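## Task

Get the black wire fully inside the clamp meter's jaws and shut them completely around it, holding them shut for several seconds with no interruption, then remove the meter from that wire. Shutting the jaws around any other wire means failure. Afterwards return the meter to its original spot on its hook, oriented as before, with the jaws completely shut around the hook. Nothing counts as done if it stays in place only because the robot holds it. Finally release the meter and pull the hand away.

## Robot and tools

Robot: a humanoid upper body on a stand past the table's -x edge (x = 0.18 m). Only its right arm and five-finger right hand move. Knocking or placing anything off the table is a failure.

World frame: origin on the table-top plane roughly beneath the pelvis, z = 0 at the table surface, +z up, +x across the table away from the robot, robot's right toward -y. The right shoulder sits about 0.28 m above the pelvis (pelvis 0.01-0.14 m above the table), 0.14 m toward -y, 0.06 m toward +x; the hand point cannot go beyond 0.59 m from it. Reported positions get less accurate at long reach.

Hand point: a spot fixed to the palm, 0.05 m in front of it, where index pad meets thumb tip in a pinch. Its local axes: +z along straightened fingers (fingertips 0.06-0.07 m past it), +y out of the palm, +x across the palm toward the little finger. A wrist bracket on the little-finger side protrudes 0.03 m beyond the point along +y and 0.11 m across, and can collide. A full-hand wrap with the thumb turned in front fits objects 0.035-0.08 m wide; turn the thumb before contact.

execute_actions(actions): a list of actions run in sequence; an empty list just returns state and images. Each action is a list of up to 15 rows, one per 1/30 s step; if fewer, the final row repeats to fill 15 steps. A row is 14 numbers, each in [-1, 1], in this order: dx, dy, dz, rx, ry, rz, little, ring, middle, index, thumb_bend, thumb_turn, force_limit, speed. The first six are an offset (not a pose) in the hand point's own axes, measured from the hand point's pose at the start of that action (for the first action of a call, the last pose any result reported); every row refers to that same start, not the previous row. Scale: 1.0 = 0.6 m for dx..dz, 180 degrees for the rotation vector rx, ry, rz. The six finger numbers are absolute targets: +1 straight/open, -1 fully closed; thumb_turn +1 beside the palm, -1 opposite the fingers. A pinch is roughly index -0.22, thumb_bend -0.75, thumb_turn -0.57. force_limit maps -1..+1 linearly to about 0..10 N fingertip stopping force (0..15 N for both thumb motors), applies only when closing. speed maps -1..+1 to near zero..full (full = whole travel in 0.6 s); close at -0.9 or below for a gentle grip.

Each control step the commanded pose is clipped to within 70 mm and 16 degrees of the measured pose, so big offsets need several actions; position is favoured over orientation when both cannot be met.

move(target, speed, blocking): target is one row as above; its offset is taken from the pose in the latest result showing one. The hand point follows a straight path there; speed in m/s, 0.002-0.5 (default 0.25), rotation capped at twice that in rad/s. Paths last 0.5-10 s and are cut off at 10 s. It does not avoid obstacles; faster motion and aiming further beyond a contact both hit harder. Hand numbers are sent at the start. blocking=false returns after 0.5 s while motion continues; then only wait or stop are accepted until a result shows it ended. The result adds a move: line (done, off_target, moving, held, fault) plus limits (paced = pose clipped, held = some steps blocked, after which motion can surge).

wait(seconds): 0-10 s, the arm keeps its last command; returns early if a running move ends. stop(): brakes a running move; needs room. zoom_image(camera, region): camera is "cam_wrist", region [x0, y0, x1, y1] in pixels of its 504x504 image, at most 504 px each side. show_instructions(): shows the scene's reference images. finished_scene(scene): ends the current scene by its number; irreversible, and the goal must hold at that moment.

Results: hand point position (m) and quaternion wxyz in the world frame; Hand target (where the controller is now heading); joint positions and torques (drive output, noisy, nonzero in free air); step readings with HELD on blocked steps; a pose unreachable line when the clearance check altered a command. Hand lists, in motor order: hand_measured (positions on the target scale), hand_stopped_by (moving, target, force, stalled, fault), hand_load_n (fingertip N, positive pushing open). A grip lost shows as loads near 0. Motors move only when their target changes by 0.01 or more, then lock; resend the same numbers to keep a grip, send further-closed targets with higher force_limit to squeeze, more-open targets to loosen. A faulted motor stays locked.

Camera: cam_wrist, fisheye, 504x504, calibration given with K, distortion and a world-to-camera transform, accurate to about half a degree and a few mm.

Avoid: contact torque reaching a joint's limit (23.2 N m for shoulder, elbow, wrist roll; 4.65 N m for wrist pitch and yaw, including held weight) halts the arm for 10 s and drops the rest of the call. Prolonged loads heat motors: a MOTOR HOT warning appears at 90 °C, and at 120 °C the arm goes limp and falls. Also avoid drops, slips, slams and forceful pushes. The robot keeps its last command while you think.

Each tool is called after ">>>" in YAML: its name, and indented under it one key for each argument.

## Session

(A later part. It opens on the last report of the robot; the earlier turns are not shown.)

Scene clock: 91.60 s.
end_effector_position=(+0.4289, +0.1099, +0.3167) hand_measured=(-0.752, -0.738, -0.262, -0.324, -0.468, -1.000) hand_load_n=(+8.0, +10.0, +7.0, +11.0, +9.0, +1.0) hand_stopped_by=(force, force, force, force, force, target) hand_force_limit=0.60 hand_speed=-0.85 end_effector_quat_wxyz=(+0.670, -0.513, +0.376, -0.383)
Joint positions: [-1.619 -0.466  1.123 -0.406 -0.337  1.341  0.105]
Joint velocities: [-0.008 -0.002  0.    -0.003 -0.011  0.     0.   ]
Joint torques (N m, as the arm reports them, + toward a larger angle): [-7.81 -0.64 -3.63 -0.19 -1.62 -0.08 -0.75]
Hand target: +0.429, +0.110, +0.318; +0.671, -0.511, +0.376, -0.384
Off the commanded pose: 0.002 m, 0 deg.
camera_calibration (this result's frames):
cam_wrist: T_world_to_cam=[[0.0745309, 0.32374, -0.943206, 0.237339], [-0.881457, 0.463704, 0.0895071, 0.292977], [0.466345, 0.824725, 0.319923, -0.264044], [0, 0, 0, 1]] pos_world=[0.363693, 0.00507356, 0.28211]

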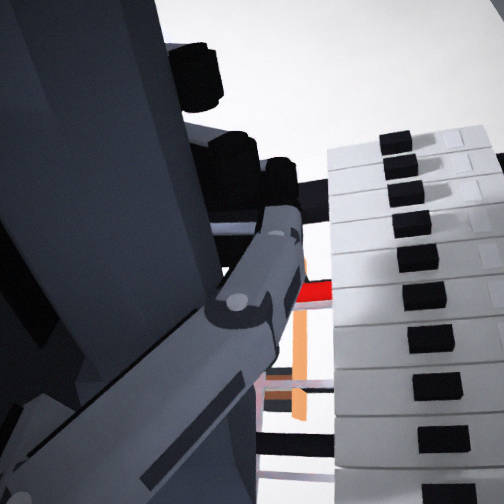

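>>> move:
  target: [-0.024,-0.003,0.023,0,-0.0083,0,-0.95,-1,-0.45,-0.45,-1,-1,0.6,-0.85]
  speed: 0.02

Scene clock: 93.40 s.
end_effector_position=(+0.4350, +0.1271, +0.3208) hand_measured=(-0.752, -0.738, -0.262, -0.324, -0.468, -1.000) hand_load_n=(+8.0, +10.0, +7.0, +11.0, +9.0, +1.0) hand_stopped_by=(force, force, force, force, force, target) hand_force_limit=0.60 hand_speed=-0.85 end_effector_quat_wxyz=(+0.673, -0.520, +0.368, -0.377)
Joint positions: [-1.619 -0.391  1.085 -0.275 -0.42   1.24   0.177]
Joint velocities: [ 0.006 -0.003  0.002  0.002 -0.011  0.     0.004]
Joint torques (N m, as the arm reports them, + toward a larger angle): [-8.43 -0.73 -3.52 -1.05 -1.18 -0.1  -0.84]
Hand target: +0.435, +0.128, +0.322; +0.674, -0.519, +0.368, -0.377
Off the commanded pose: 0.002 m, 0 deg.
joint sent to its limit — the command would take joint 1 (shoulder pitch) past its lower limit, so that joint was sent only as far as its limit.
move: done
camera_calibration (this result's frames):
cam_wrist: T_world_to_cam=[[0.067267, 0.318678, -0.945473, 0.239667], [-0.892559, 0.442708, 0.0857153, 0.298791], [0.445884, 0.838125, 0.314219, -0.273391], [0, 0, 0, 1]] pos_world=[0.372468, 0.0204816, 0.286892]

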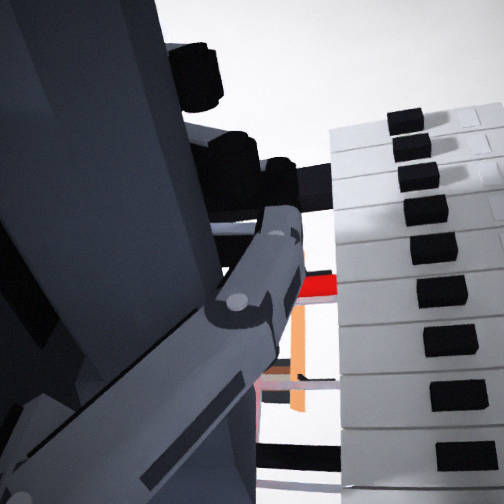

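>>> zoom_image:
  camera: "cam_wrist"
  region: [200, 340, 364, 504]

Region (200, 340, 364, 504) of cam_wrist's 504x504 image, scaled by 3.073, with more detail than that image has.

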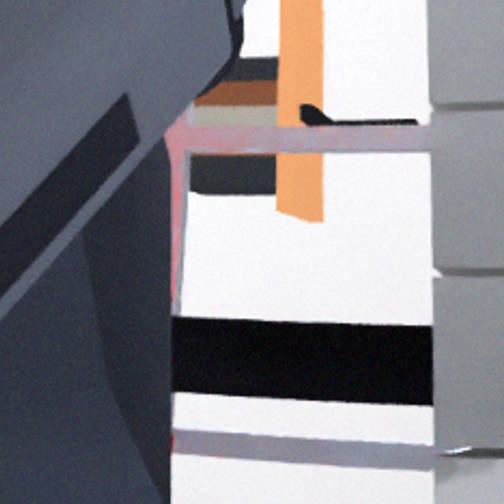

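>>> execute_actions:
  actions:
    - [[0,-0.003,0,0,0,0,-0.95,-1,0.5,0.5,-1,-1,0.6,-0.5]]

>>> wait:
  seconds: 1.5

Scene clock: 95.10 s.
end_effector_position=(+0.4351, +0.1267, +0.3206) hand_measured=(-0.752, -0.738, +0.068, +0.004, -0.468, -1.000) hand_load_n=(+6.5, +9.0, +1.0, +0.0, +7.5, +3.5) hand_stopped_by=(force, force, moving, moving, force, target) hand_force_limit=0.60 hand_speed=-0.50 end_effector_quat_wxyz=(+0.671, -0.521, +0.370, -0.376)
Joint positions: [-1.619 -0.391  1.082 -0.275 -0.428  1.239  0.191]
Joint velocities: [ 0.     0.    -0.002  0.002  0.023  0.     0.001]
Joint torques (N m, as the arm reports them, + toward a larger angle): [-7.99 -1.48 -3.87 -1.27 -1.25 -0.1  -0.87]
Hand target: +0.435, +0.127, +0.322; +0.672, -0.520, +0.368, -0.377
Off the commanded pose: 0.002 m, 0 deg.
joint sent to its limit — the command would take joint 1 (shoulder pitch) past its lower limit, so that joint was sent only as far as its limit.
Step readings (end_effector_position):
0: (+0.4351, +0.1270, +0.3208)
1: (+0.4351, +0.1270, +0.3208)
2: (+0.4351, +0.1269, +0.3206)
4: (+0.4351, +0.1268, +0.3206)
8: (+0.4351, +0.1267, +0.3206)
15: end_effector_position above
camera_calibration (this result's frames):
cam_wrist: T_world_to_cam=[[0.0635672, 0.316438, -0.946481, 0.241843], [-0.891759, 0.443778, 0.0884765, 0.29767], [0.448024, 0.838408, 0.310396, -0.272723], [0, 0, 0, 1]] pos_world=[0.372263, 0.0200257, 0.287215]

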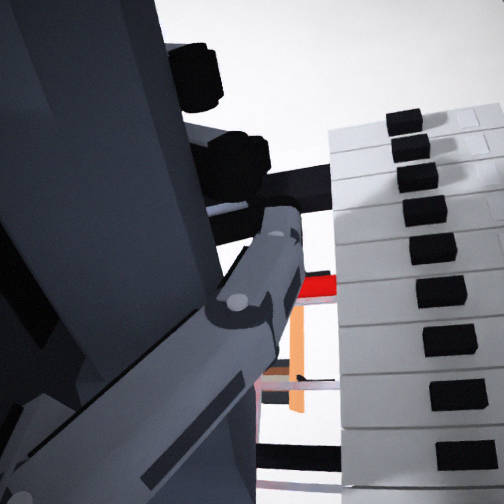

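Scene clock: 96.60 s.
end_effector_position=(+0.4351, +0.1266, +0.3206) hand_measured=(-0.752, -0.738, +0.500, +0.500, -0.468, -1.000) hand_load_n=(+6.5, +9.5, +0.0, +0.0, +7.5, +3.5) hand_stopped_by=(force, force, target, target, force, target) hand_force_limit=0.60 hand_speed=-0.50 end_effector_quat_wxyz=(+0.671, -0.521, +0.370, -0.376)
Joint positions: [-1.619 -0.391  1.082 -0.275 -0.429  1.239  0.191]
Joint velocities: [ 0.012  0.    -0.009 -0.003 -0.011  0.     0.   ]
Joint torques (N m, as the arm reports them, + toward a larger angle): [-8.3  -1.1  -3.62 -1.28 -0.97 -0.04 -0.9 ]
Hand target: +0.435, +0.127, +0.322; +0.672, -0.520, +0.368, -0.377
Off the commanded pose: 0.002 m, 0 deg.
wait: 1.50 s; at rest by 0.73 s
camera_calibration (this result's frames):
cam_wrist: T_world_to_cam=[[0.0635527, 0.316403, -0.946494, 0.241878], [-0.891739, 0.443815, 0.0884864, 0.297661], [0.448066, 0.838402, 0.310354, -0.272721], [0, 0, 0, 1]] pos_world=[0.37226, 0.0200125, 0.287237]

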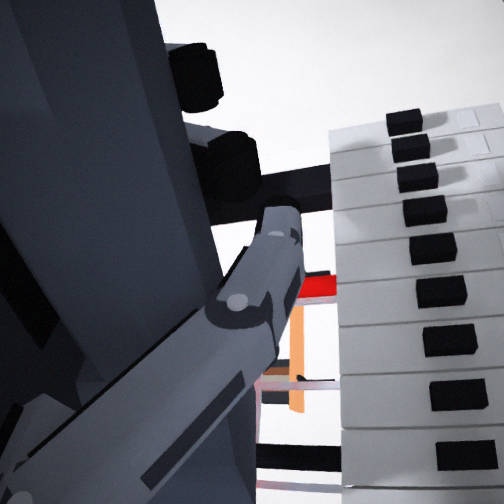

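>>> wait:
  seconds: 9

>>> execute_actions:
  actions:
    - [[0,-0.002,0,0,0,0,-0.95,-1,0.0,0.5,-1,-1,-0.8,-0.75]]

>>> wait:
  seconds: 1.5

Scene clock: 106.00 s.
end_effector_position=(+0.4351, +0.1266, +0.3206) hand_measured=(-0.752, -0.738, +0.500, +0.500, -0.468, -1.000) hand_load_n=(+6.5, +9.5, +0.0, +0.0, +7.5, +3.5) hand_stopped_by=(force, force, target, target, force, target) hand_force_limit=0.60 hand_speed=-0.50 end_effector_quat_wxyz=(+0.671, -0.521, +0.370, -0.376)
Joint positions: [-1.619 -0.391  1.082 -0.275 -0.429  1.239  0.191]
Joint velocities: [ 0.     0.002  0.009  0.    -0.009  0.     0.   ]
Joint torques (N m, as the arm reports them, + toward a larger angle): [-8.58 -1.08 -3.99 -1.69 -1.27 -0.12 -0.96]
Hand target: +0.435, +0.127, +0.322; +0.672, -0.520, +0.368, -0.377
Off the commanded pose: 0.002 m, 0 deg.
wait: 9.00 s; at rest from the start
camera_calibration (this result's frames):
cam_wrist: T_world_to_cam=[[0.0635526, 0.316403, -0.946494, 0.241878], [-0.891739, 0.443815, 0.0884865, 0.297661], [0.448066, 0.838402, 0.310354, -0.272721], [0, 0, 0, 1]] pos_world=[0.37226, 0.0200125, 0.287237]

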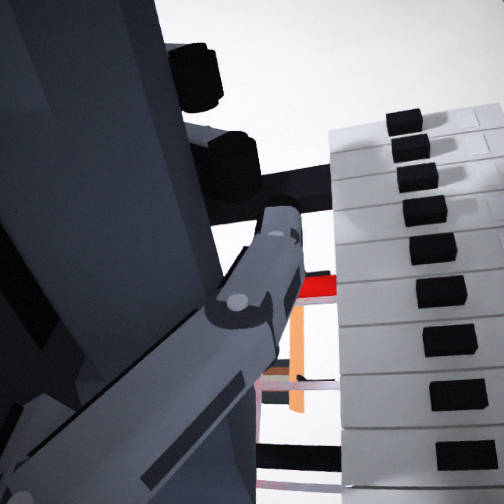

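Scene clock: 106.50 s.
end_effector_position=(+0.4350, +0.1266, +0.3199) hand_measured=(-0.752, -0.738, +0.334, +0.500, -0.468, -1.000) hand_load_n=(+6.5, +9.5, +0.0, +0.0, +7.5, +3.5) hand_stopped_by=(force, force, moving, target, force, target) hand_force_limit=-0.80 hand_speed=-0.75 end_effector_quat_wxyz=(+0.670, -0.522, +0.371, -0.376)
Joint positions: [-1.619 -0.391  1.081 -0.275 -0.431  1.239  0.198]
Joint velocities: [-0.008 -0.003  0.021  0.002 -0.009  0.     0.   ]
Joint torques (N m, as the arm reports them, + toward a larger angle): [-7.85 -1.28 -3.58 -1.26 -1.72 -0.11 -0.87]
Hand target: +0.435, +0.126, +0.322; +0.671, -0.521, +0.370, -0.377
Off the commanded pose: 0.002 m, 0 deg.
joint sent to its limit — the command would take joint 1 (shoulder pitch) past its lower limit, so that joint was sent only as far as its limit.
Step readings (end_effector_position):
0: (+0.4351, +0.1266, +0.3206)
1: (+0.4351, +0.1266, +0.3206)
2: (+0.4351, +0.1266, +0.3204)
4: (+0.4350, +0.1266, +0.3199)
8: (+0.4350, +0.1266, +0.3199)
15: end_effector_position above
camera_calibration (this result's frames):
cam_wrist: T_world_to_cam=[[0.0597376, 0.314377, -0.947417, 0.243446], [-0.891444, 0.443883, 0.0910835, 0.296697], [0.449177, 0.839127, 0.306766, -0.27182], [0, 0, 0, 1]] pos_world=[0.372041, 0.0198585, 0.287005]

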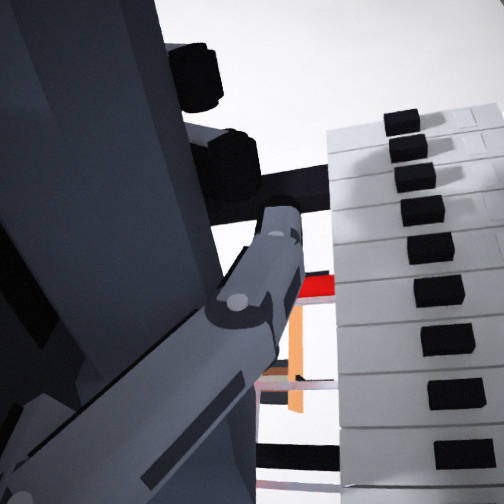

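Scene clock: 108.00 s.
end_effector_position=(+0.4350, +0.1266, +0.3199) hand_measured=(-0.752, -0.738, +0.182, +0.500, -0.468, -1.000) hand_load_n=(+6.5, +9.0, +2.0, +0.0, +7.5, +3.5) hand_stopped_by=(force, force, force, target, force, target) hand_force_limit=-0.80 hand_speed=-0.75 end_effector_quat_wxyz=(+0.670, -0.522, +0.371, -0.376)
Joint positions: [-1.619 -0.391  1.081 -0.275 -0.431  1.239  0.198]
Joint velocities: [-0.006 -0.008 -0.006  0.    -0.031  0.     0.   ]
Joint torques (N m, as the arm reports them, + toward a larger angle): [-8.18 -0.99 -3.72 -1.01 -1.42 -0.09 -0.85]
Hand target: +0.435, +0.126, +0.322; +0.671, -0.521, +0.370, -0.377
Off the commanded pose: 0.002 m, 0 deg.
wait: 1.50 s; at rest by 0.50 s
camera_calibration (this result's frames):
cam_wrist: T_world_to_cam=[[0.0597315, 0.314379, -0.947416, 0.243454], [-0.891439, 0.44389, 0.091093, 0.296693], [0.449187, 0.839123, 0.306764, -0.271822], [0, 0, 0, 1]] pos_world=[0.372041, 0.0198557, 0.287011]

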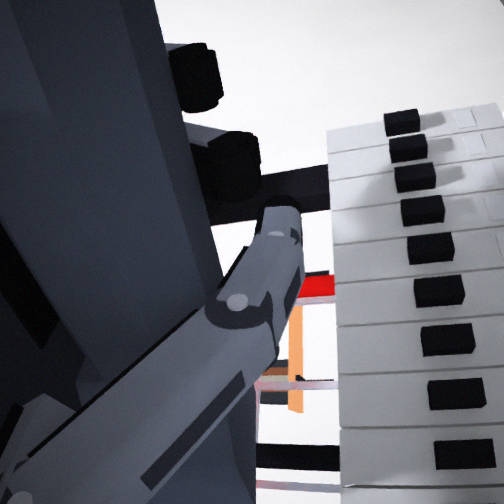

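>>> zoom_image:
  camera: "cam_wrist"
  region: [200, 340, 364, 504]

Region (200, 340, 364, 504) of cam_wrist's 504x504 image, scaled by 3.073, with more detail than that image has.

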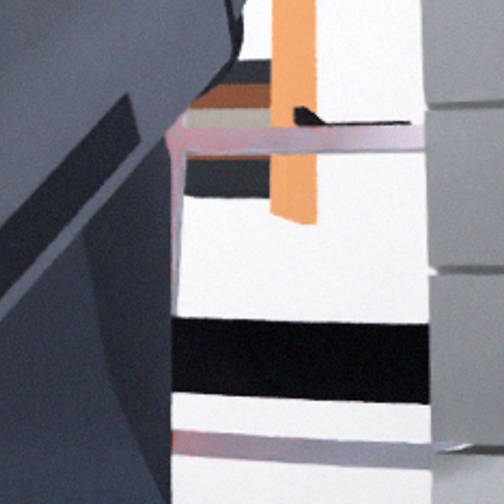

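>>> execute_actions:
  actions:
    - [[0,-0.004,0,0,0,0,-0.95,-1,-0.45,-0.45,-1,-1,0.6,-0.7]]

>>> wait:
  seconds: 2

Scene clock: 110.30 s.
end_effector_position=(+0.4350, +0.1258, +0.3204) hand_measured=(-0.752, -0.738, -0.014, +0.302, -0.468, -1.000) hand_load_n=(+6.5, +9.0, +2.0, +0.0, +7.5, +3.5) hand_stopped_by=(force, force, moving, moving, force, target) hand_force_limit=0.60 hand_speed=-0.70 end_effector_quat_wxyz=(+0.668, -0.524, +0.372, -0.376)
Joint positions: [-1.619 -0.391  1.076 -0.275 -0.445  1.239  0.218]
Joint velocities: [ 0.     0.012 -0.005 -0.002 -0.006  0.     0.   ]
Joint torques (N m, as the arm reports them, + toward a larger angle): [-8.11 -1.32 -3.87 -1.12 -1.45 -0.12 -0.91]
Hand target: +0.435, +0.126, +0.322; +0.670, -0.523, +0.371, -0.376
Off the commanded pose: 0.002 m, 0 deg.
joint sent to its limit — the command would take joint 1 (shoulder pitch) past its lower limit, so that joint was sent only as far as its limit.
Step readings (end_effector_position):
0: (+0.4350, +0.1266, +0.3199)
1: (+0.4350, +0.1266, +0.3199)
2: (+0.4350, +0.1264, +0.3198)
4: (+0.4350, +0.1260, +0.3202)
8: (+0.4350, +0.1258, +0.3204)
15: end_effector_position above
camera_calibration (this result's frames):
cam_wrist: T_world_to_cam=[[0.0562832, 0.312431, -0.948272, 0.246172], [-0.89028, 0.445612, 0.0939767, 0.295388], [0.451923, 0.838938, 0.303232, -0.271397], [0, 0, 0, 1]] pos_world=[0.371773, 0.0191451, 0.287974]

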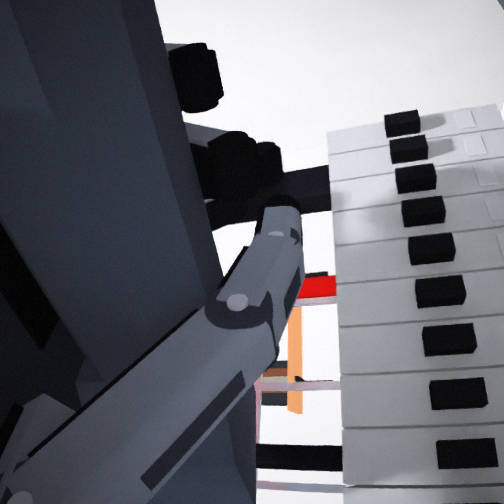

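Scene clock: 112.30 s.
end_effector_position=(+0.4350, +0.1258, +0.3204) hand_measured=(-0.752, -0.738, -0.262, -0.324, -0.468, -1.000) hand_load_n=(+6.5, +9.0, +7.5, +11.0, +9.0, +1.5) hand_stopped_by=(force, force, force, force, force, target) hand_force_limit=0.60 hand_speed=-0.70 end_effector_quat_wxyz=(+0.668, -0.524, +0.372, -0.376)
Joint positions: [-1.619 -0.391  1.076 -0.275 -0.445  1.239  0.219]
Joint velocities: [ 0.     0.002 -0.003 -0.003  0.015  0.     0.   ]
Joint torques (N m, as the arm reports them, + toward a larger angle): [-8.37 -1.05 -3.58 -1.08 -1.47 -0.16 -0.88]
Hand target: +0.435, +0.126, +0.322; +0.670, -0.523, +0.371, -0.376
Off the commanded pose: 0.002 m, 0 deg.
wait: 2.00 s; at rest by 1.40 s
camera_calibration (this result's frames):
cam_wrist: T_world_to_cam=[[0.0563013, 0.312384, -0.948286, 0.24618], [-0.890277, 0.445626, 0.0939404, 0.295397], [0.451926, 0.838948, 0.303197, -0.271386], [0, 0, 0, 1]] pos_world=[0.371772, 0.0191399, 0.287983]

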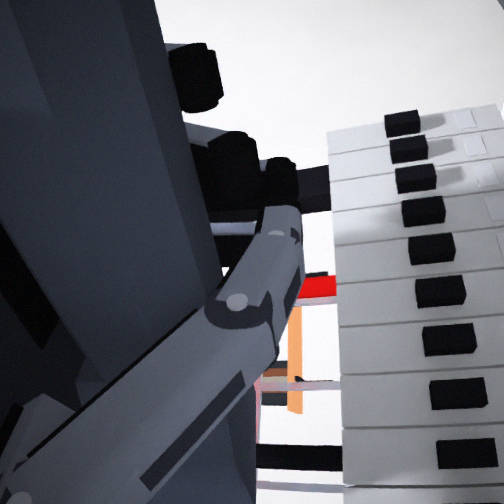

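>>> move:
  target: [0.0194,-0.003,-0.0208,0.006,0.0062,0.0014,-0.95,-1,-0.45,-0.45,-1,-1,0.6,-0.7]
  speed: 0.03

Scene clock: 114.40 s.
end_effector_position=(+0.4287, +0.1110, +0.3183) hand_measured=(-0.752, -0.738, -0.262, -0.324, -0.468, -1.000) hand_load_n=(+6.5, +9.0, +7.5, +11.0, +9.0, +1.5) hand_stopped_by=(force, force, force, force, force, target) hand_force_limit=0.60 hand_speed=-0.70 end_effector_quat_wxyz=(+0.670, -0.514, +0.376, -0.381)
Joint positions: [-1.588 -0.444  1.095 -0.388 -0.465  1.314  0.214]
Joint velocities: [ 0.003 -0.002  0.    -0.005 -0.002  0.    -0.005]
Joint torques (N m, as the arm reports them, + toward a larger angle): [-8.21 -1.17 -3.43 -1.29 -1.4   0.08 -0.96]
Hand target: +0.429, +0.110, +0.318; +0.670, -0.513, +0.376, -0.383
Off the commanded pose: 0.001 m, 0 deg.
move: done
camera_calibration (this result's frames):
cam_wrist: T_world_to_cam=[[0.0701121, 0.323708, -0.943556, 0.240512], [-0.882905, 0.460382, 0.0923388, 0.292242], [0.464287, 0.826596, 0.318081, -0.264117], [0, 0, 0, 1]] pos_world=[0.363785, 0.00591939, 0.283962]

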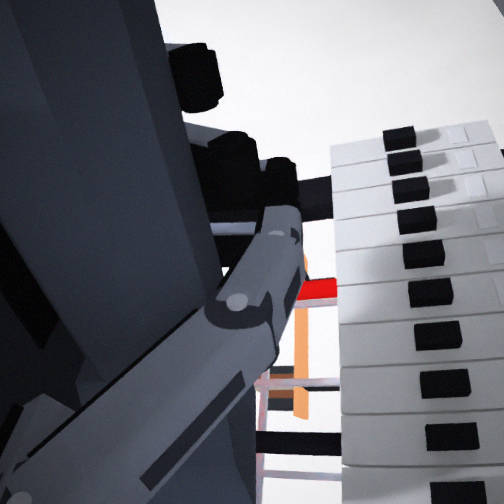

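>>> move:
  target: [0.105,-0.002,-0.019,0.0064,0.0117,0.0042,-0.95,-1,-0.45,-0.45,-1,-1,0.6,-0.7]
  speed: 0.06

Scene clock: 117.13 s.
end_effector_position=(+0.4456, +0.0488, +0.3087) hand_measured=(-0.752, -0.738, -0.262, -0.324, -0.468, -1.000) hand_load_n=(+6.5, +9.0, +7.5, +11.0, +9.0, +1.5) hand_stopped_by=(force, force, force, force, force, target) hand_force_limit=0.60 hand_speed=-0.70 end_effector_quat_wxyz=(+0.669, -0.499, +0.388, -0.392)
Joint positions: [-1.373 -0.688  0.952 -0.496 -0.454  1.126  0.172]
Joint velocities: [ 0.005 -0.012  0.015  0.002  0.012 -0.002  0.   ]
Joint torques (N m, as the arm reports them, + toward a larger angle): [-7.26 -1.1  -3.76 -1.73 -1.3  -0.23 -0.91]
Hand target: +0.445, +0.049, +0.309; +0.670, -0.499, +0.388, -0.390
Off the commanded pose: 0.002 m, 0 deg.
move: done
camera_calibration (this result's frames):
cam_wrist: T_world_to_cam=[[0.0886017, 0.339906, -0.936277, 0.239107], [-0.865726, 0.49115, 0.0963818, 0.326327], [0.492613, 0.80202, 0.337782, -0.234994], [0, 0, 0, 1]] pos_world=[0.377086, -0.0530796, 0.271795]

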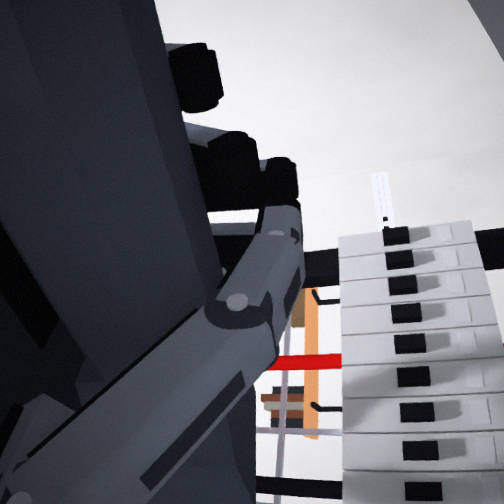

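>>> move:
  target: [0.1776,0.1587,-0.156,0.0029,0.0943,0.3115,-0.95,-1,-0.45,-0.45,-1,-1,0.6,-0.7]
  speed: 0.22

Scene clock: 120.63 s.
end_effector_position=(+0.4128, -0.0606, +0.1801) hand_measured=(-0.752, -0.738, -0.262, -0.324, -0.468, -1.000) hand_load_n=(+6.5, +9.0, +7.5, +11.0, +9.0, +1.5) hand_stopped_by=(force, force, force, force, force, target) hand_force_limit=0.60 hand_speed=-0.70 end_effector_quat_wxyz=(+0.717, -0.199, +0.661, -0.096)
Joint positions: [-0.243 -0.493  0.249 -0.407  0.053  0.306 -0.202]
Joint velocities: [ 0.005  0.006  0.     0.002  0.009 -0.006  0.   ]
Joint torques (N m, as the arm reports them, + toward a larger angle): [-4.59 -0.79 -2.61 -4.55 -0.22 -1.39 -0.45]
Hand target: +0.413, -0.060, +0.181; +0.718, -0.197, +0.661, -0.093
Off the commanded pose: 0.005 m, 1 deg.
move: off_target
camera_calibration (this result's frames):
cam_wrist: T_world_to_cam=[[-0.124829, 0.956272, -0.264502, 0.163331], [-0.653089, 0.121496, 0.747472, 0.136577], [0.746922, 0.266049, 0.609364, -0.274071], [0, 0, 0, 1]] pos_world=[0.314295, -0.0998659, 0.108123]

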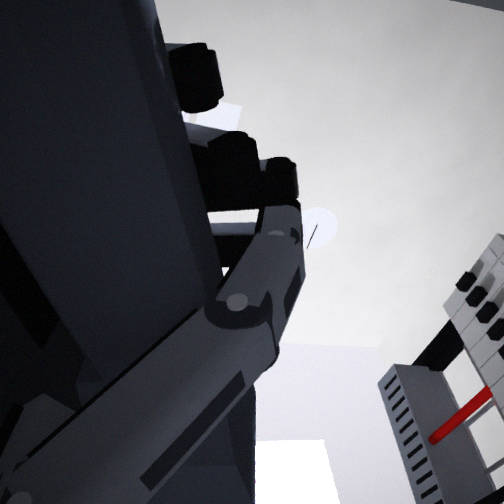

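>>> move:
  target: [0.0324,-0.1247,-0.0452,0.0248,0.02,0.1382,-0.95,-1,-0.45,-0.45,-1,-1,0.6,-0.7]
  speed: 0.14

Scene clock: 123.33 s.
end_effector_position=(+0.3969, -0.1422, +0.1941) hand_measured=(-0.752, -0.738, -0.262, -0.324, -0.468, -1.000) hand_load_n=(+6.5, +9.0, +7.5, +11.0, +9.0, +1.5) hand_stopped_by=(force, force, force, force, force, target) hand_force_limit=0.60 hand_speed=-0.70 end_effector_quat_wxyz=(+0.711, -0.018, +0.703, +0.024)
Joint positions: [-0.033 -0.468 -0.059 -0.398  0.492  0.164 -0.074]
Joint velocities: [ 0.     0.002 -0.003 -0.006  0.005  0.     0.   ]
Joint torques (N m, as the arm reports them, + toward a larger angle): [-2.73 -1.96 -2.5  -4.33 -0.17 -1.4   0.11]
Hand target: +0.397, -0.143, +0.194; +0.711, -0.016, +0.703, +0.027
Off the commanded pose: 0.003 m, 1 deg.
move: done
camera_calibration (this result's frames):
cam_wrist: T_world_to_cam=[[-0.0461338, 0.985476, 0.163428, 0.132918], [-0.589892, -0.158906, 0.791692, 0.0521122], [0.806163, -0.0598811, 0.588655, -0.314865], [0, 0, 0, 1]] pos_world=[0.290705, -0.141561, 0.122368]

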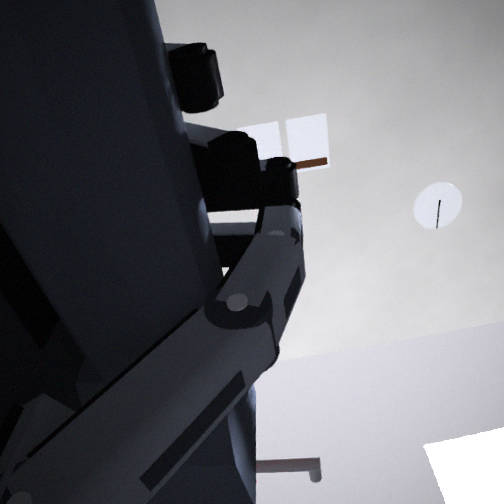

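>>> zoom_image:
  camera: "cam_wrist"
  region: [230, 404, 330, 504]

Region (230, 404, 330, 504) of cam_wrist's 504x504 image, scaled by 5.040, with more detail than that image has.

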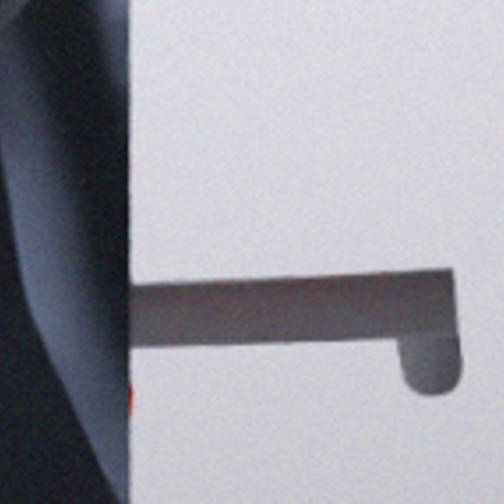

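>>> move:
  target: [-0.060,0.0047,0.0068,-0.0036,0.0031,0.001,-0.95,-1,-0.45,-0.45,-1,-1,0.6,-0.7]
  speed: 0.035

Scene clock: 126.47 s.
end_effector_position=(+0.4015, -0.1392, +0.2304) hand_measured=(-0.752, -0.738, -0.262, -0.324, -0.468, -1.000) hand_load_n=(+6.5, +9.0, +7.5, +11.0, +9.0, +1.5) hand_stopped_by=(force, force, force, force, force, target) hand_force_limit=0.60 hand_speed=-0.70 end_effector_quat_wxyz=(+0.707, -0.021, +0.706, +0.031)
Joint positions: [-0.104 -0.529 -0.142 -0.565  0.615  0.413 -0.142]
Joint velocities: [ 0.003  0.008 -0.005  0.005  0.011  0.017  0.   ]
Joint torques (N m, as the arm reports them, + toward a larger angle): [-3.91 -2.24 -2.69 -4.26 -0.04 -1.33 -0.13]
Hand target: +0.402, -0.140, +0.231; +0.708, -0.019, +0.706, +0.031
Off the commanded pose: 0.001 m, 0 deg.
move: done
camera_calibration (this result's frames):
cam_wrist: T_world_to_cam=[[-0.0560841, 0.984006, 0.169074, 0.12674], [-0.580377, -0.169922, 0.796423, 0.0201523], [0.812414, -0.0534601, 0.580625, -0.339495], [0, 0, 0, 1]] pos_world=[0.294615, -0.139438, 0.159641]

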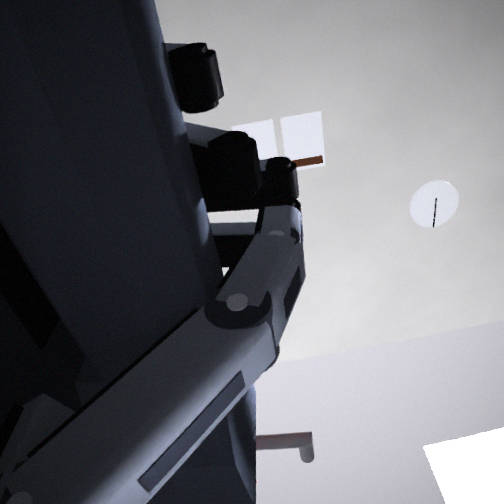

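>>> zoom_image:
  camera: "cam_wrist"
  region: [230, 404, 330, 504]

Region (230, 404, 330, 504) of cam_wrist's 504x504 image, scaled by 5.040, with more detail than that image has.

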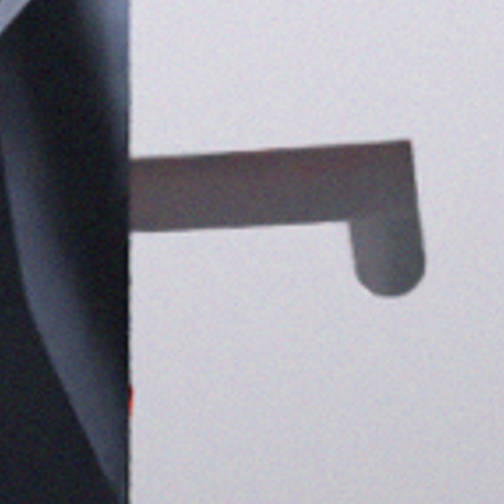

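>>> move:
  target: [0,0,0.0183,0,0,0,-0.95,-1,-0.45,-0.45,-1,-1,0.6,-0.7]
  speed: 0.025

Scene clock: 128.10 s.
end_effector_position=(+0.4119, -0.1386, +0.2315) hand_measured=(-0.752, -0.738, -0.262, -0.324, -0.468, -1.000) hand_load_n=(+6.5, +9.0, +7.5, +11.0, +9.0, +1.5) hand_stopped_by=(force, force, force, force, force, target) hand_force_limit=0.60 hand_speed=-0.70 end_effector_quat_wxyz=(+0.708, -0.019, +0.705, +0.033)
Joint positions: [-0.161 -0.529 -0.128 -0.513  0.614  0.413 -0.142]
Joint velocities: [-0.002  0.    -0.012  0.     0.002  0.     0.   ]
Joint torques (N m, as the arm reports them, + toward a larger angle): [-4.14 -2.77 -2.31 -3.9  -0.62 -1.34 -0.11]
Hand target: +0.412, -0.139, +0.230; +0.707, -0.020, +0.706, +0.030
Off the commanded pose: 0.001 m, 0 deg.
move: done
camera_calibration (this result's frames):
cam_wrist: T_world_to_cam=[[-0.0573734, 0.982955, 0.174666, 0.125629], [-0.582159, -0.17507, 0.794003, 0.0259784], [0.811048, -0.0561289, 0.58228, -0.348704], [0, 0, 0, 1]] pos_world=[0.305147, -0.138512, 0.160474]

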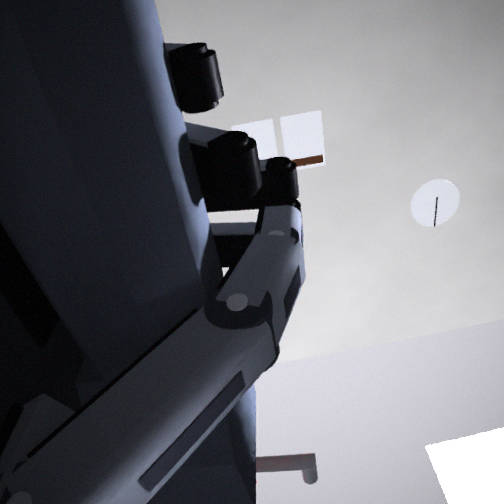

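>>> zoom_image:
  camera: "cam_wrist"
  region: [230, 404, 330, 504]

Region (230, 404, 330, 504) of cam_wrist's 504x504 image, scaled by 5.040, with more detail than that image has.

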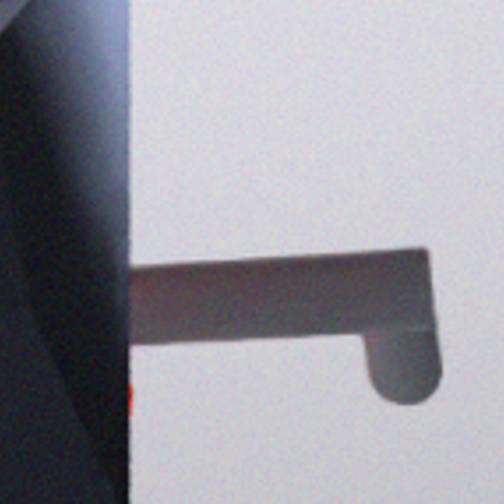

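>>> move:
  target: [0.005,0.0012,0,0.0009,0.001,-0.0027,-0.95,-1,1,1,-1,-1,0.6,-0.45]
  speed: 0.005

Scene clock: 131.87 s.
end_effector_position=(+0.4116, -0.1373, +0.2299) hand_measured=(-0.752, -0.738, +1.000, +1.000, -0.468, -1.000) hand_load_n=(+6.5, +9.0, +0.0, +0.0, +7.5, +2.5) hand_stopped_by=(force, force, target, target, force, target) hand_force_limit=0.60 hand_speed=-0.45 end_effector_quat_wxyz=(+0.708, -0.022, +0.705, +0.031)
Joint positions: [-0.159 -0.529 -0.12  -0.513  0.604  0.409 -0.142]
Joint velocities: [ 0.    -0.002  0.011 -0.005 -0.009  0.     0.   ]
Joint torques (N m, as the arm reports them, + toward a larger angle): [-3.77 -2.16 -2.33 -3.99 -0.26 -1.61 -0.13]
Hand target: +0.412, -0.138, +0.228; +0.707, -0.021, +0.706, +0.029
Off the commanded pose: 0.002 m, 0 deg.
move: done
camera_calibration (this result's frames):
cam_wrist: T_world_to_cam=[[-0.0582737, 0.984202, 0.167183, 0.126886], [-0.581617, -0.169581, 0.79559, 0.0274826], [0.811373, -0.0508743, 0.582311, -0.346955], [0, 0, 0, 1]] pos_world=[0.304889, -0.137872, 0.158958]

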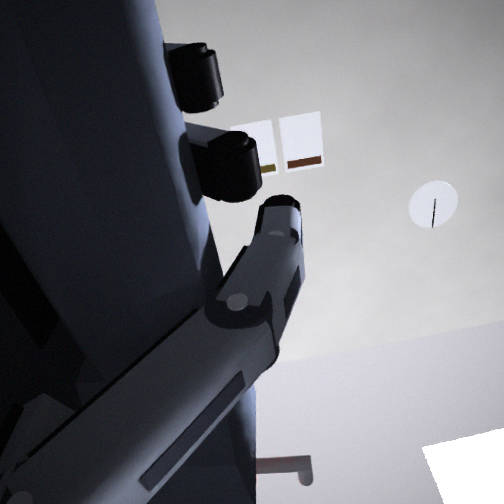

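>>> zoom_image:
  camera: "cam_wrist"
  region: [230, 404, 330, 504]

Region (230, 404, 330, 504) of cam_wrist's 504x504 image, scaled by 5.040, with more detail than that image has.

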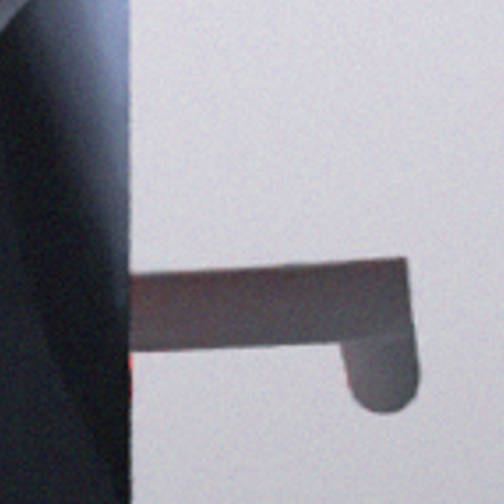

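>>> move:
  target: [0.0095,-0.0005,0.0005,0,0.001,0,-0.95,-1,1,1,-1,-1,0.6,-0.45]
  speed: 0.01

Scene clock: 133.47 s.
end_effector_position=(+0.4120, -0.1379, +0.2255) hand_measured=(-0.752, -0.738, +1.000, +1.000, -0.468, -1.000) hand_load_n=(+6.5, +9.0, +0.0, +0.0, +7.5, +2.5) hand_stopped_by=(force, force, target, target, force, target) hand_force_limit=0.60 hand_speed=-0.45 end_effector_quat_wxyz=(+0.708, -0.021, +0.706, +0.031)
Joint positions: [-0.152 -0.529 -0.107 -0.491  0.597  0.379 -0.138]
Joint velocities: [ 0.006 -0.005 -0.002 -0.009 -0.002 -0.009  0.   ]
Joint torques (N m, as the arm reports them, + toward a larger angle): [-3.01 -2.22 -2.03 -4.56 -0.04 -1.51 -0.03]
Hand target: +0.412, -0.138, +0.224; +0.707, -0.022, +0.706, +0.030
Off the commanded pose: 0.001 m, 0 deg.
move: done
camera_calibration (this result's frames):
cam_wrist: T_world_to_cam=[[-0.0572536, 0.98405, 0.16843, 0.127496], [-0.580801, -0.17005, 0.796086, 0.0306159], [0.812029, -0.0522454, 0.581273, -0.344928], [0, 0, 0, 1]] pos_world=[0.305173, -0.138277, 0.154651]

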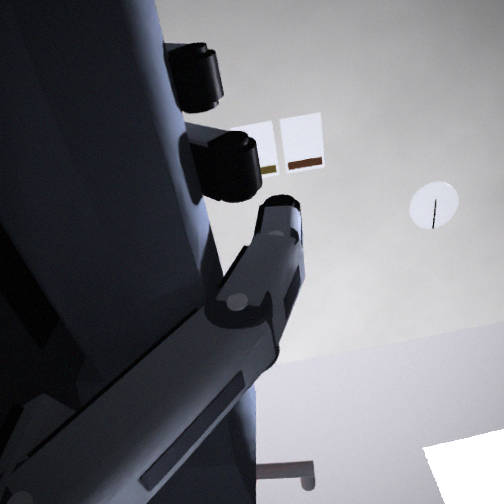

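>>> zoom_image:
  camera: "cam_wrist"
  region: [230, 404, 330, 504]

Region (230, 404, 330, 504) of cam_wrist's 504x504 image, scaled by 5.040, with more detail than that image has.

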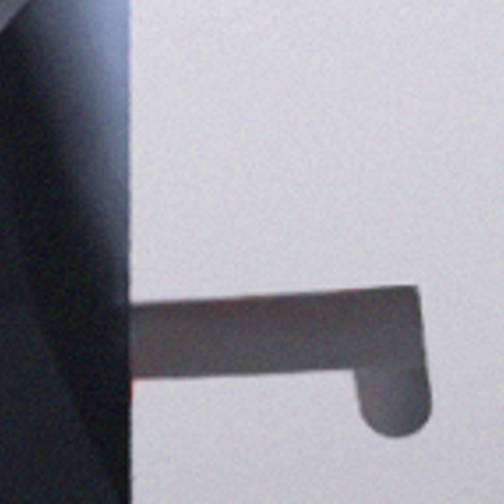

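>>> execute_actions:
  actions:
    - [[0.0025,0.0003,0,0,0,0,-0.95,-1,1,1,-1,-1,0.6,-0.45],[0.0028,0.0004,0,0,0,0,-0.95,-1,1,1,-1,-1,0.6,-0.45],[0.0031,0.0005,0,0,0,0,-0.95,-1,1,1,-1,-1,0.6,-0.45],[0.0034,0.0006,0,0,0,0,-0.95,-1,1,1,-1,-1,0.6,-0.45],[0.0037,0.0007,0,0,0,0,-0.95,-1,1,1,-1,-1,0.6,-0.45],[0.004,0.0008,0,0,0,0,-0.95,-1,1,1,-1,-1,0.6,-0.45],[0.0043,0.0008,0,0,0,0,-0.95,-1,1,1,-1,-1,0.6,-0.45],[0.0046,0.0008,0,0,0,0,-0.95,-1,1,1,-1,-1,0.6,-0.45],[0.0049,0.0008,0,0,0,0,-0.95,-1,1,1,-1,-1,0.6,-0.45],[0.0052,0.0008,0,0,0,0,-0.95,-1,1,1,-1,-1,0.6,-0.45]]

Scene clock: 134.87 s.
end_effector_position=(+0.4120, -0.1376, +0.2244) hand_measured=(-0.752, -0.738, +1.000, +1.000, -0.468, -1.000) hand_load_n=(+6.5, +9.0, +0.0, +0.0, +7.5, +2.5) hand_stopped_by=(force, force, target, target, force, target) hand_force_limit=0.60 hand_speed=-0.45 end_effector_quat_wxyz=(+0.709, -0.021, +0.704, +0.031)
Joint positions: [-0.149 -0.528 -0.098 -0.481  0.592  0.359 -0.138]
Joint velocities: [-0.002  0.002  0.012  0.002  0.    -0.007  0.   ]
Joint torques (N m, as the arm reports them, + toward a larger angle): [-3.57 -2.35 -2.24 -4.03  0.06 -1.49 -0.01]
Hand target: +0.412, -0.137, +0.222; +0.707, -0.021, +0.706, +0.031
Off the commanded pose: 0.002 m, 0 deg.
Step readings (end_effector_position):
0: (+0.4120, -0.1379, +0.2255)
1: (+0.4120, -0.1379, +0.2256)
2: (+0.4121, -0.1380, +0.2256)
4: (+0.4122, -0.1381, +0.2255)
8: (+0.4121, -0.1377, +0.2245)
15: end_effector_position above
camera_calibration (this result's frames):
cam_wrist: T_world_to_cam=[[-0.0577803, 0.983761, 0.16993, 0.12725], [-0.584089, -0.171353, 0.793396, 0.0333186], [0.80963, -0.0534116, 0.584505, -0.344195], [0, 0, 0, 1]] pos_world=[0.305484, -0.137858, 0.153125]

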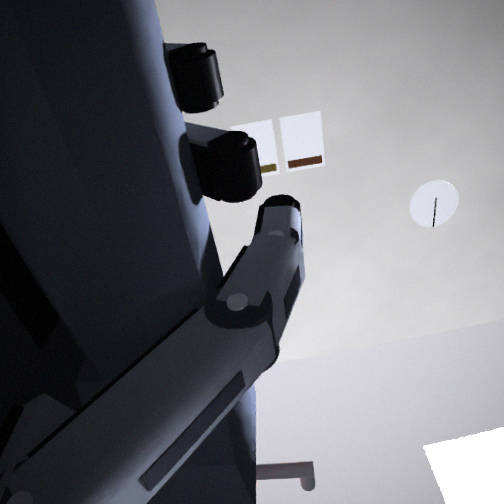

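>>> execute_actions:
  actions:
    - [[0.003,0,0,0,0,0,1,1,1,1,1,-1,0.6,-0.8],[0.003,0,0,0,0,0,1,1,1,1,1,-1,0.6,-0.8],[0.003,0,0,0,0,0,1,1,1,1,1,-1,0.6,-0.8],[0.003,0,0,0,0,0,1,1,1,1,1,-1,0.6,-0.8],[0.003,0,0,0,0,0,1,1,1,1,1,-1,0.6,-0.8],[0.003,0,0,0,0,0,1,1,1,1,1,-1,0.6,-0.8],[0.003,0,0,0,0,0,1,1,1,1,1,-1,0.6,-0.8],[0.003,0,0,0,0,0,1,1,1,1,1,-1,0.6,-0.8],[0.003,0,0,0,0,0,1,1,1,1,1,-1,0.6,-0.7],[0.003,0,0,0,0,0,1,1,1,1,1,-1,0.6,-0.6],[0.003,0,0,0,0,0,1,1,1,1,1,-1,0.6,-0.4],[0.003,0,0,0,0,0,1,1,1,1,1,-1,0.6,-0.2],[0.003,0,0,0,0,0,1,1,1,1,1,-1,0.6,0.0],[0.003,0,0,0,0,0,1,1,1,1,1,-1,0.6,0.2]]

>>> wait:
  seconds: 1.2

Scene clock: 135.97 s.
end_effector_position=(+0.4119, -0.1377, +0.2249) hand_measured=(-0.454, -0.440, +1.000, +1.000, -0.284, -1.000) hand_load_n=(+0.0, +0.0, +0.0, +0.0, +0.0, -0.5) hand_stopped_by=(moving, moving, target, target, moving, target) hand_force_limit=0.60 hand_speed=0.20 end_effector_quat_wxyz=(+0.711, -0.020, +0.702, +0.032)
Joint positions: [-0.148 -0.528 -0.094 -0.475  0.591  0.345 -0.137]
Joint velocities: [0.008 0.003 0.006 0.015 0.    0.    0.   ]
Joint torques (N m, as the arm reports them, + toward a larger angle): [-2.84 -2.12 -2.05 -3.26 -0.21 -0.88 -0.08]
Hand target: +0.412, -0.138, +0.223; +0.709, -0.021, +0.704, +0.031
Off the commanded pose: 0.002 m, 0 deg.
Step readings (end_effector_position):
0: (+0.4120, -0.1376, +0.2243)
1: (+0.4120, -0.1376, +0.2243)
2: (+0.4120, -0.1377, +0.2243)
4: (+0.4120, -0.1377, +0.2245)
8: (+0.4119, -0.1377, +0.2252)
15: end_effector_position above
camera_calibration (this result's frames):
cam_wrist: T_world_to_cam=[[-0.0592546, 0.983414, 0.171421, 0.127386], [-0.588933, -0.173092, 0.789428, 0.0354933], [0.806007, -0.0541781, 0.589422, -0.344127], [0, 0, 0, 1]] pos_world=[0.30582, -0.137774, 0.15298]

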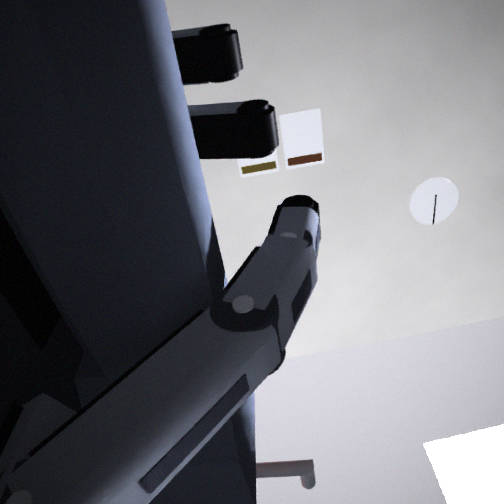

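Scene clock: 137.17 s.
end_effector_position=(+0.4121, -0.1380, +0.2243) hand_measured=(+1.000, +1.000, +1.000, +1.000, +1.000, -1.000) hand_load_n=(+0.0, +0.0, +0.0, +0.0, +0.0, +0.0) hand_stopped_by=(target, target, target, target, target, target) hand_force_limit=0.60 hand_speed=0.20 end_effector_quat_wxyz=(+0.711, -0.020, +0.703, +0.032)
Joint positions: [-0.147 -0.528 -0.094 -0.473  0.591  0.345 -0.137]
Joint velocities: [-0.002  0.003  0.02   0.011  0.005  0.     0.   ]
Joint torques (N m, as the arm reports them, + toward a larger angle): [-2.22 -2.11 -2.06 -2.99  0.49 -0.91 -0.07]
Hand target: +0.412, -0.138, +0.223; +0.709, -0.021, +0.704, +0.031
Off the commanded pose: 0.002 m, 0 deg.
wait: 1.20 s; at rest by 1.17 s
camera_calibration (this result's frames):
cam_wrist: T_world_to_cam=[[-0.057848, 0.983481, 0.171518, 0.127255], [-0.587899, -0.172415, 0.790347, 0.0354272], [0.806864, -0.0551152, 0.588161, -0.344137], [0, 0, 0, 1]] pos_world=[0.305861, -0.138012, 0.152582]

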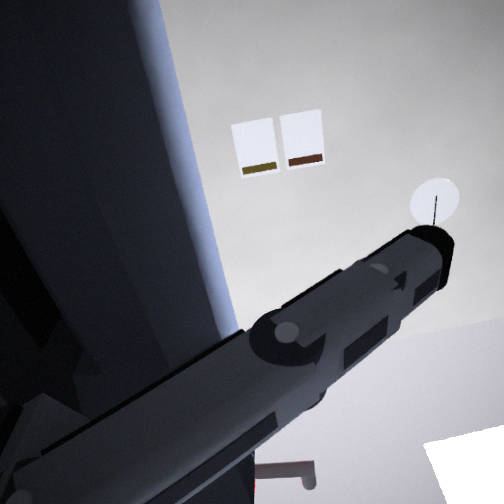

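>>> move:
  target: [0.003,-0.02,-0.05,0,0,0,1,1,1,1,1,-1,0.6,0.2]
  speed: 0.05

Scene clock: 138.50 s.
end_effector_position=(+0.3834, -0.1520, +0.2208) hand_measured=(+1.000, +1.000, +1.000, +1.000, +1.000, -1.000) hand_load_n=(+0.0, +0.0, +0.0, +0.0, +0.0, +0.0) hand_stopped_by=(target, target, target, target, target, target) hand_force_limit=0.60 hand_speed=0.20 end_effector_quat_wxyz=(+0.709, -0.021, +0.704, +0.030)
Joint positions: [ 0.025 -0.537 -0.174 -0.561  0.613  0.294 -0.078]
Joint velocities: [ 0.006 -0.012 -0.012 -0.005  0.008  0.     0.006]
Joint torques (N m, as the arm reports them, + toward a larger angle): [-1.69 -2.4  -2.36 -3.61  0.03 -1.02  0.03]
Hand target: +0.383, -0.152, +0.222; +0.711, -0.021, +0.702, +0.032
Off the commanded pose: 0.001 m, 0 deg.
move: done
camera_calibration (this result's frames):
cam_wrist: T_world_to_cam=[[-0.0561704, 0.984312, 0.167258, 0.140379], [-0.585553, -0.168165, 0.793, 0.0180987], [0.808686, -0.0533953, 0.585812, -0.319555], [0, 0, 0, 1]] pos_world=[0.276902, -0.152196, 0.149367]

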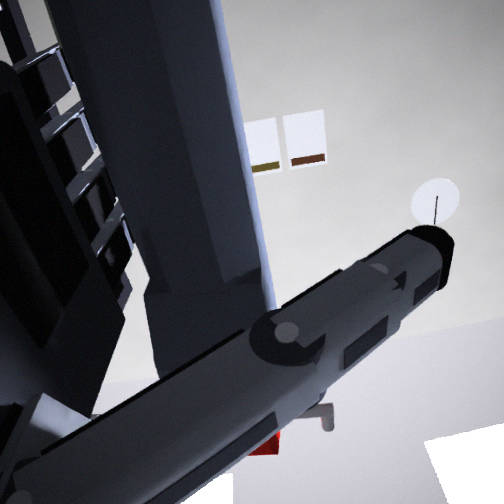

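>>> move:
  target: [-0.156,-0.014,-0.2863,-0.0159,-0.3057,-0.0021,1,1,1,1,1,-1,0.6,0.2]
  speed: 0.2

Scene clock: 143.50 s.
end_effector_position=(+0.2108, -0.1711, +0.3103) hand_measured=(+1.000, +1.000, +1.000, +1.000, +1.000, -1.000) hand_load_n=(+0.0, +0.0, +0.0, +0.0, +0.0, +0.0) hand_stopped_by=(target, target, target, target, target, target) hand_force_limit=0.60 hand_speed=0.20 end_effector_quat_wxyz=(+0.952, -0.032, +0.301, +0.040)
Joint positions: [ 0.205 -0.217 -0.191 -0.217  0.773 -1.064  0.62 ]
Joint velocities: [-0.014  0.     0.005 -0.003 -0.006  0.     0.004]
Joint torques (N m, as the arm reports them, + toward a larger angle): [ 0.   -1.38 -1.56 -3.22 -0.16 -0.56  0.08]
Hand target: +0.211, -0.171, +0.310; +0.953, -0.031, +0.300, +0.042
Off the commanded pose: 0.004 m, 2 deg.
move: off_target
camera_calibration (this result's frames):
cam_wrist: T_world_to_cam=[[-0.212934, 0.974868, 0.0655134, 0.197482], [-0.977063, -0.212264, -0.0171049, 0.169197], [-0.00276889, -0.0676529, 0.997705, -0.192691], [0, 0, 0, 1]] pos_world=[0.206833, -0.169641, 0.182205]

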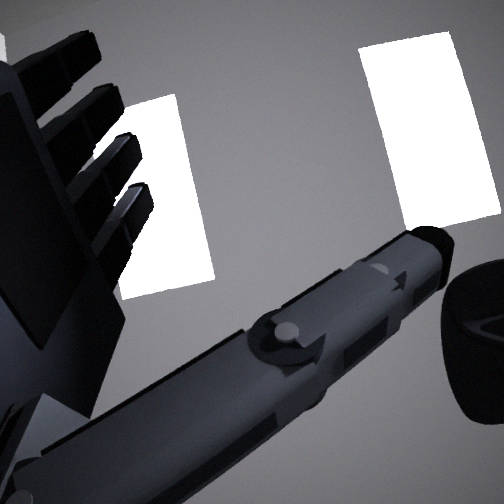

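>>> wait:
  seconds: 5

Scene clock: 150.83 s.
end_effector_position=(+0.2108, -0.1710, +0.3103) hand_measured=(+1.000, +1.000, +1.000, +1.000, +1.000, -1.000) hand_load_n=(+0.0, +0.0, +0.0, +0.0, +0.0, +0.0) hand_stopped_by=(target, target, target, target, target, target) hand_force_limit=0.60 hand_speed=0.20 end_effector_quat_wxyz=(+0.952, -0.032, +0.301, +0.040)
Joint positions: [ 0.205 -0.217 -0.191 -0.217  0.773 -1.064  0.62 ]
Joint velocities: [ 0.011 -0.003 -0.006  0.008  0.002  0.     0.   ]
Joint torques (N m, as the arm reports them, + toward a larger angle): [-0.42 -1.43 -1.2  -3.67 -0.01 -0.47 -0.08]
Hand target: +0.211, -0.171, +0.310; +0.953, -0.031, +0.300, +0.042
Off the commanded pose: 0.004 m, 2 deg.
wait: 5.00 s; at rest from the start
camera_calibration (this result's frames):
cam_wrist: T_world_to_cam=[[-0.213046, 0.974849, 0.0654222, 0.197509], [-0.977038, -0.212376, -0.0171085, 0.169164], [-0.00278409, -0.0675649, 0.997711, -0.192665], [0, 0, 0, 1]] pos_world=[0.206822, -0.169633, 0.182197]

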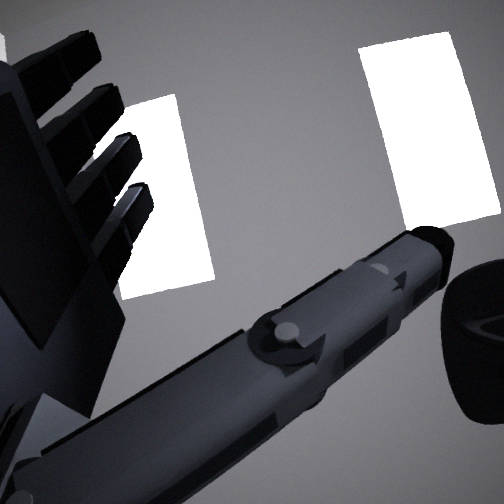

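>>> finished_scene:
  scene: 2

The scene is finished: the task was done.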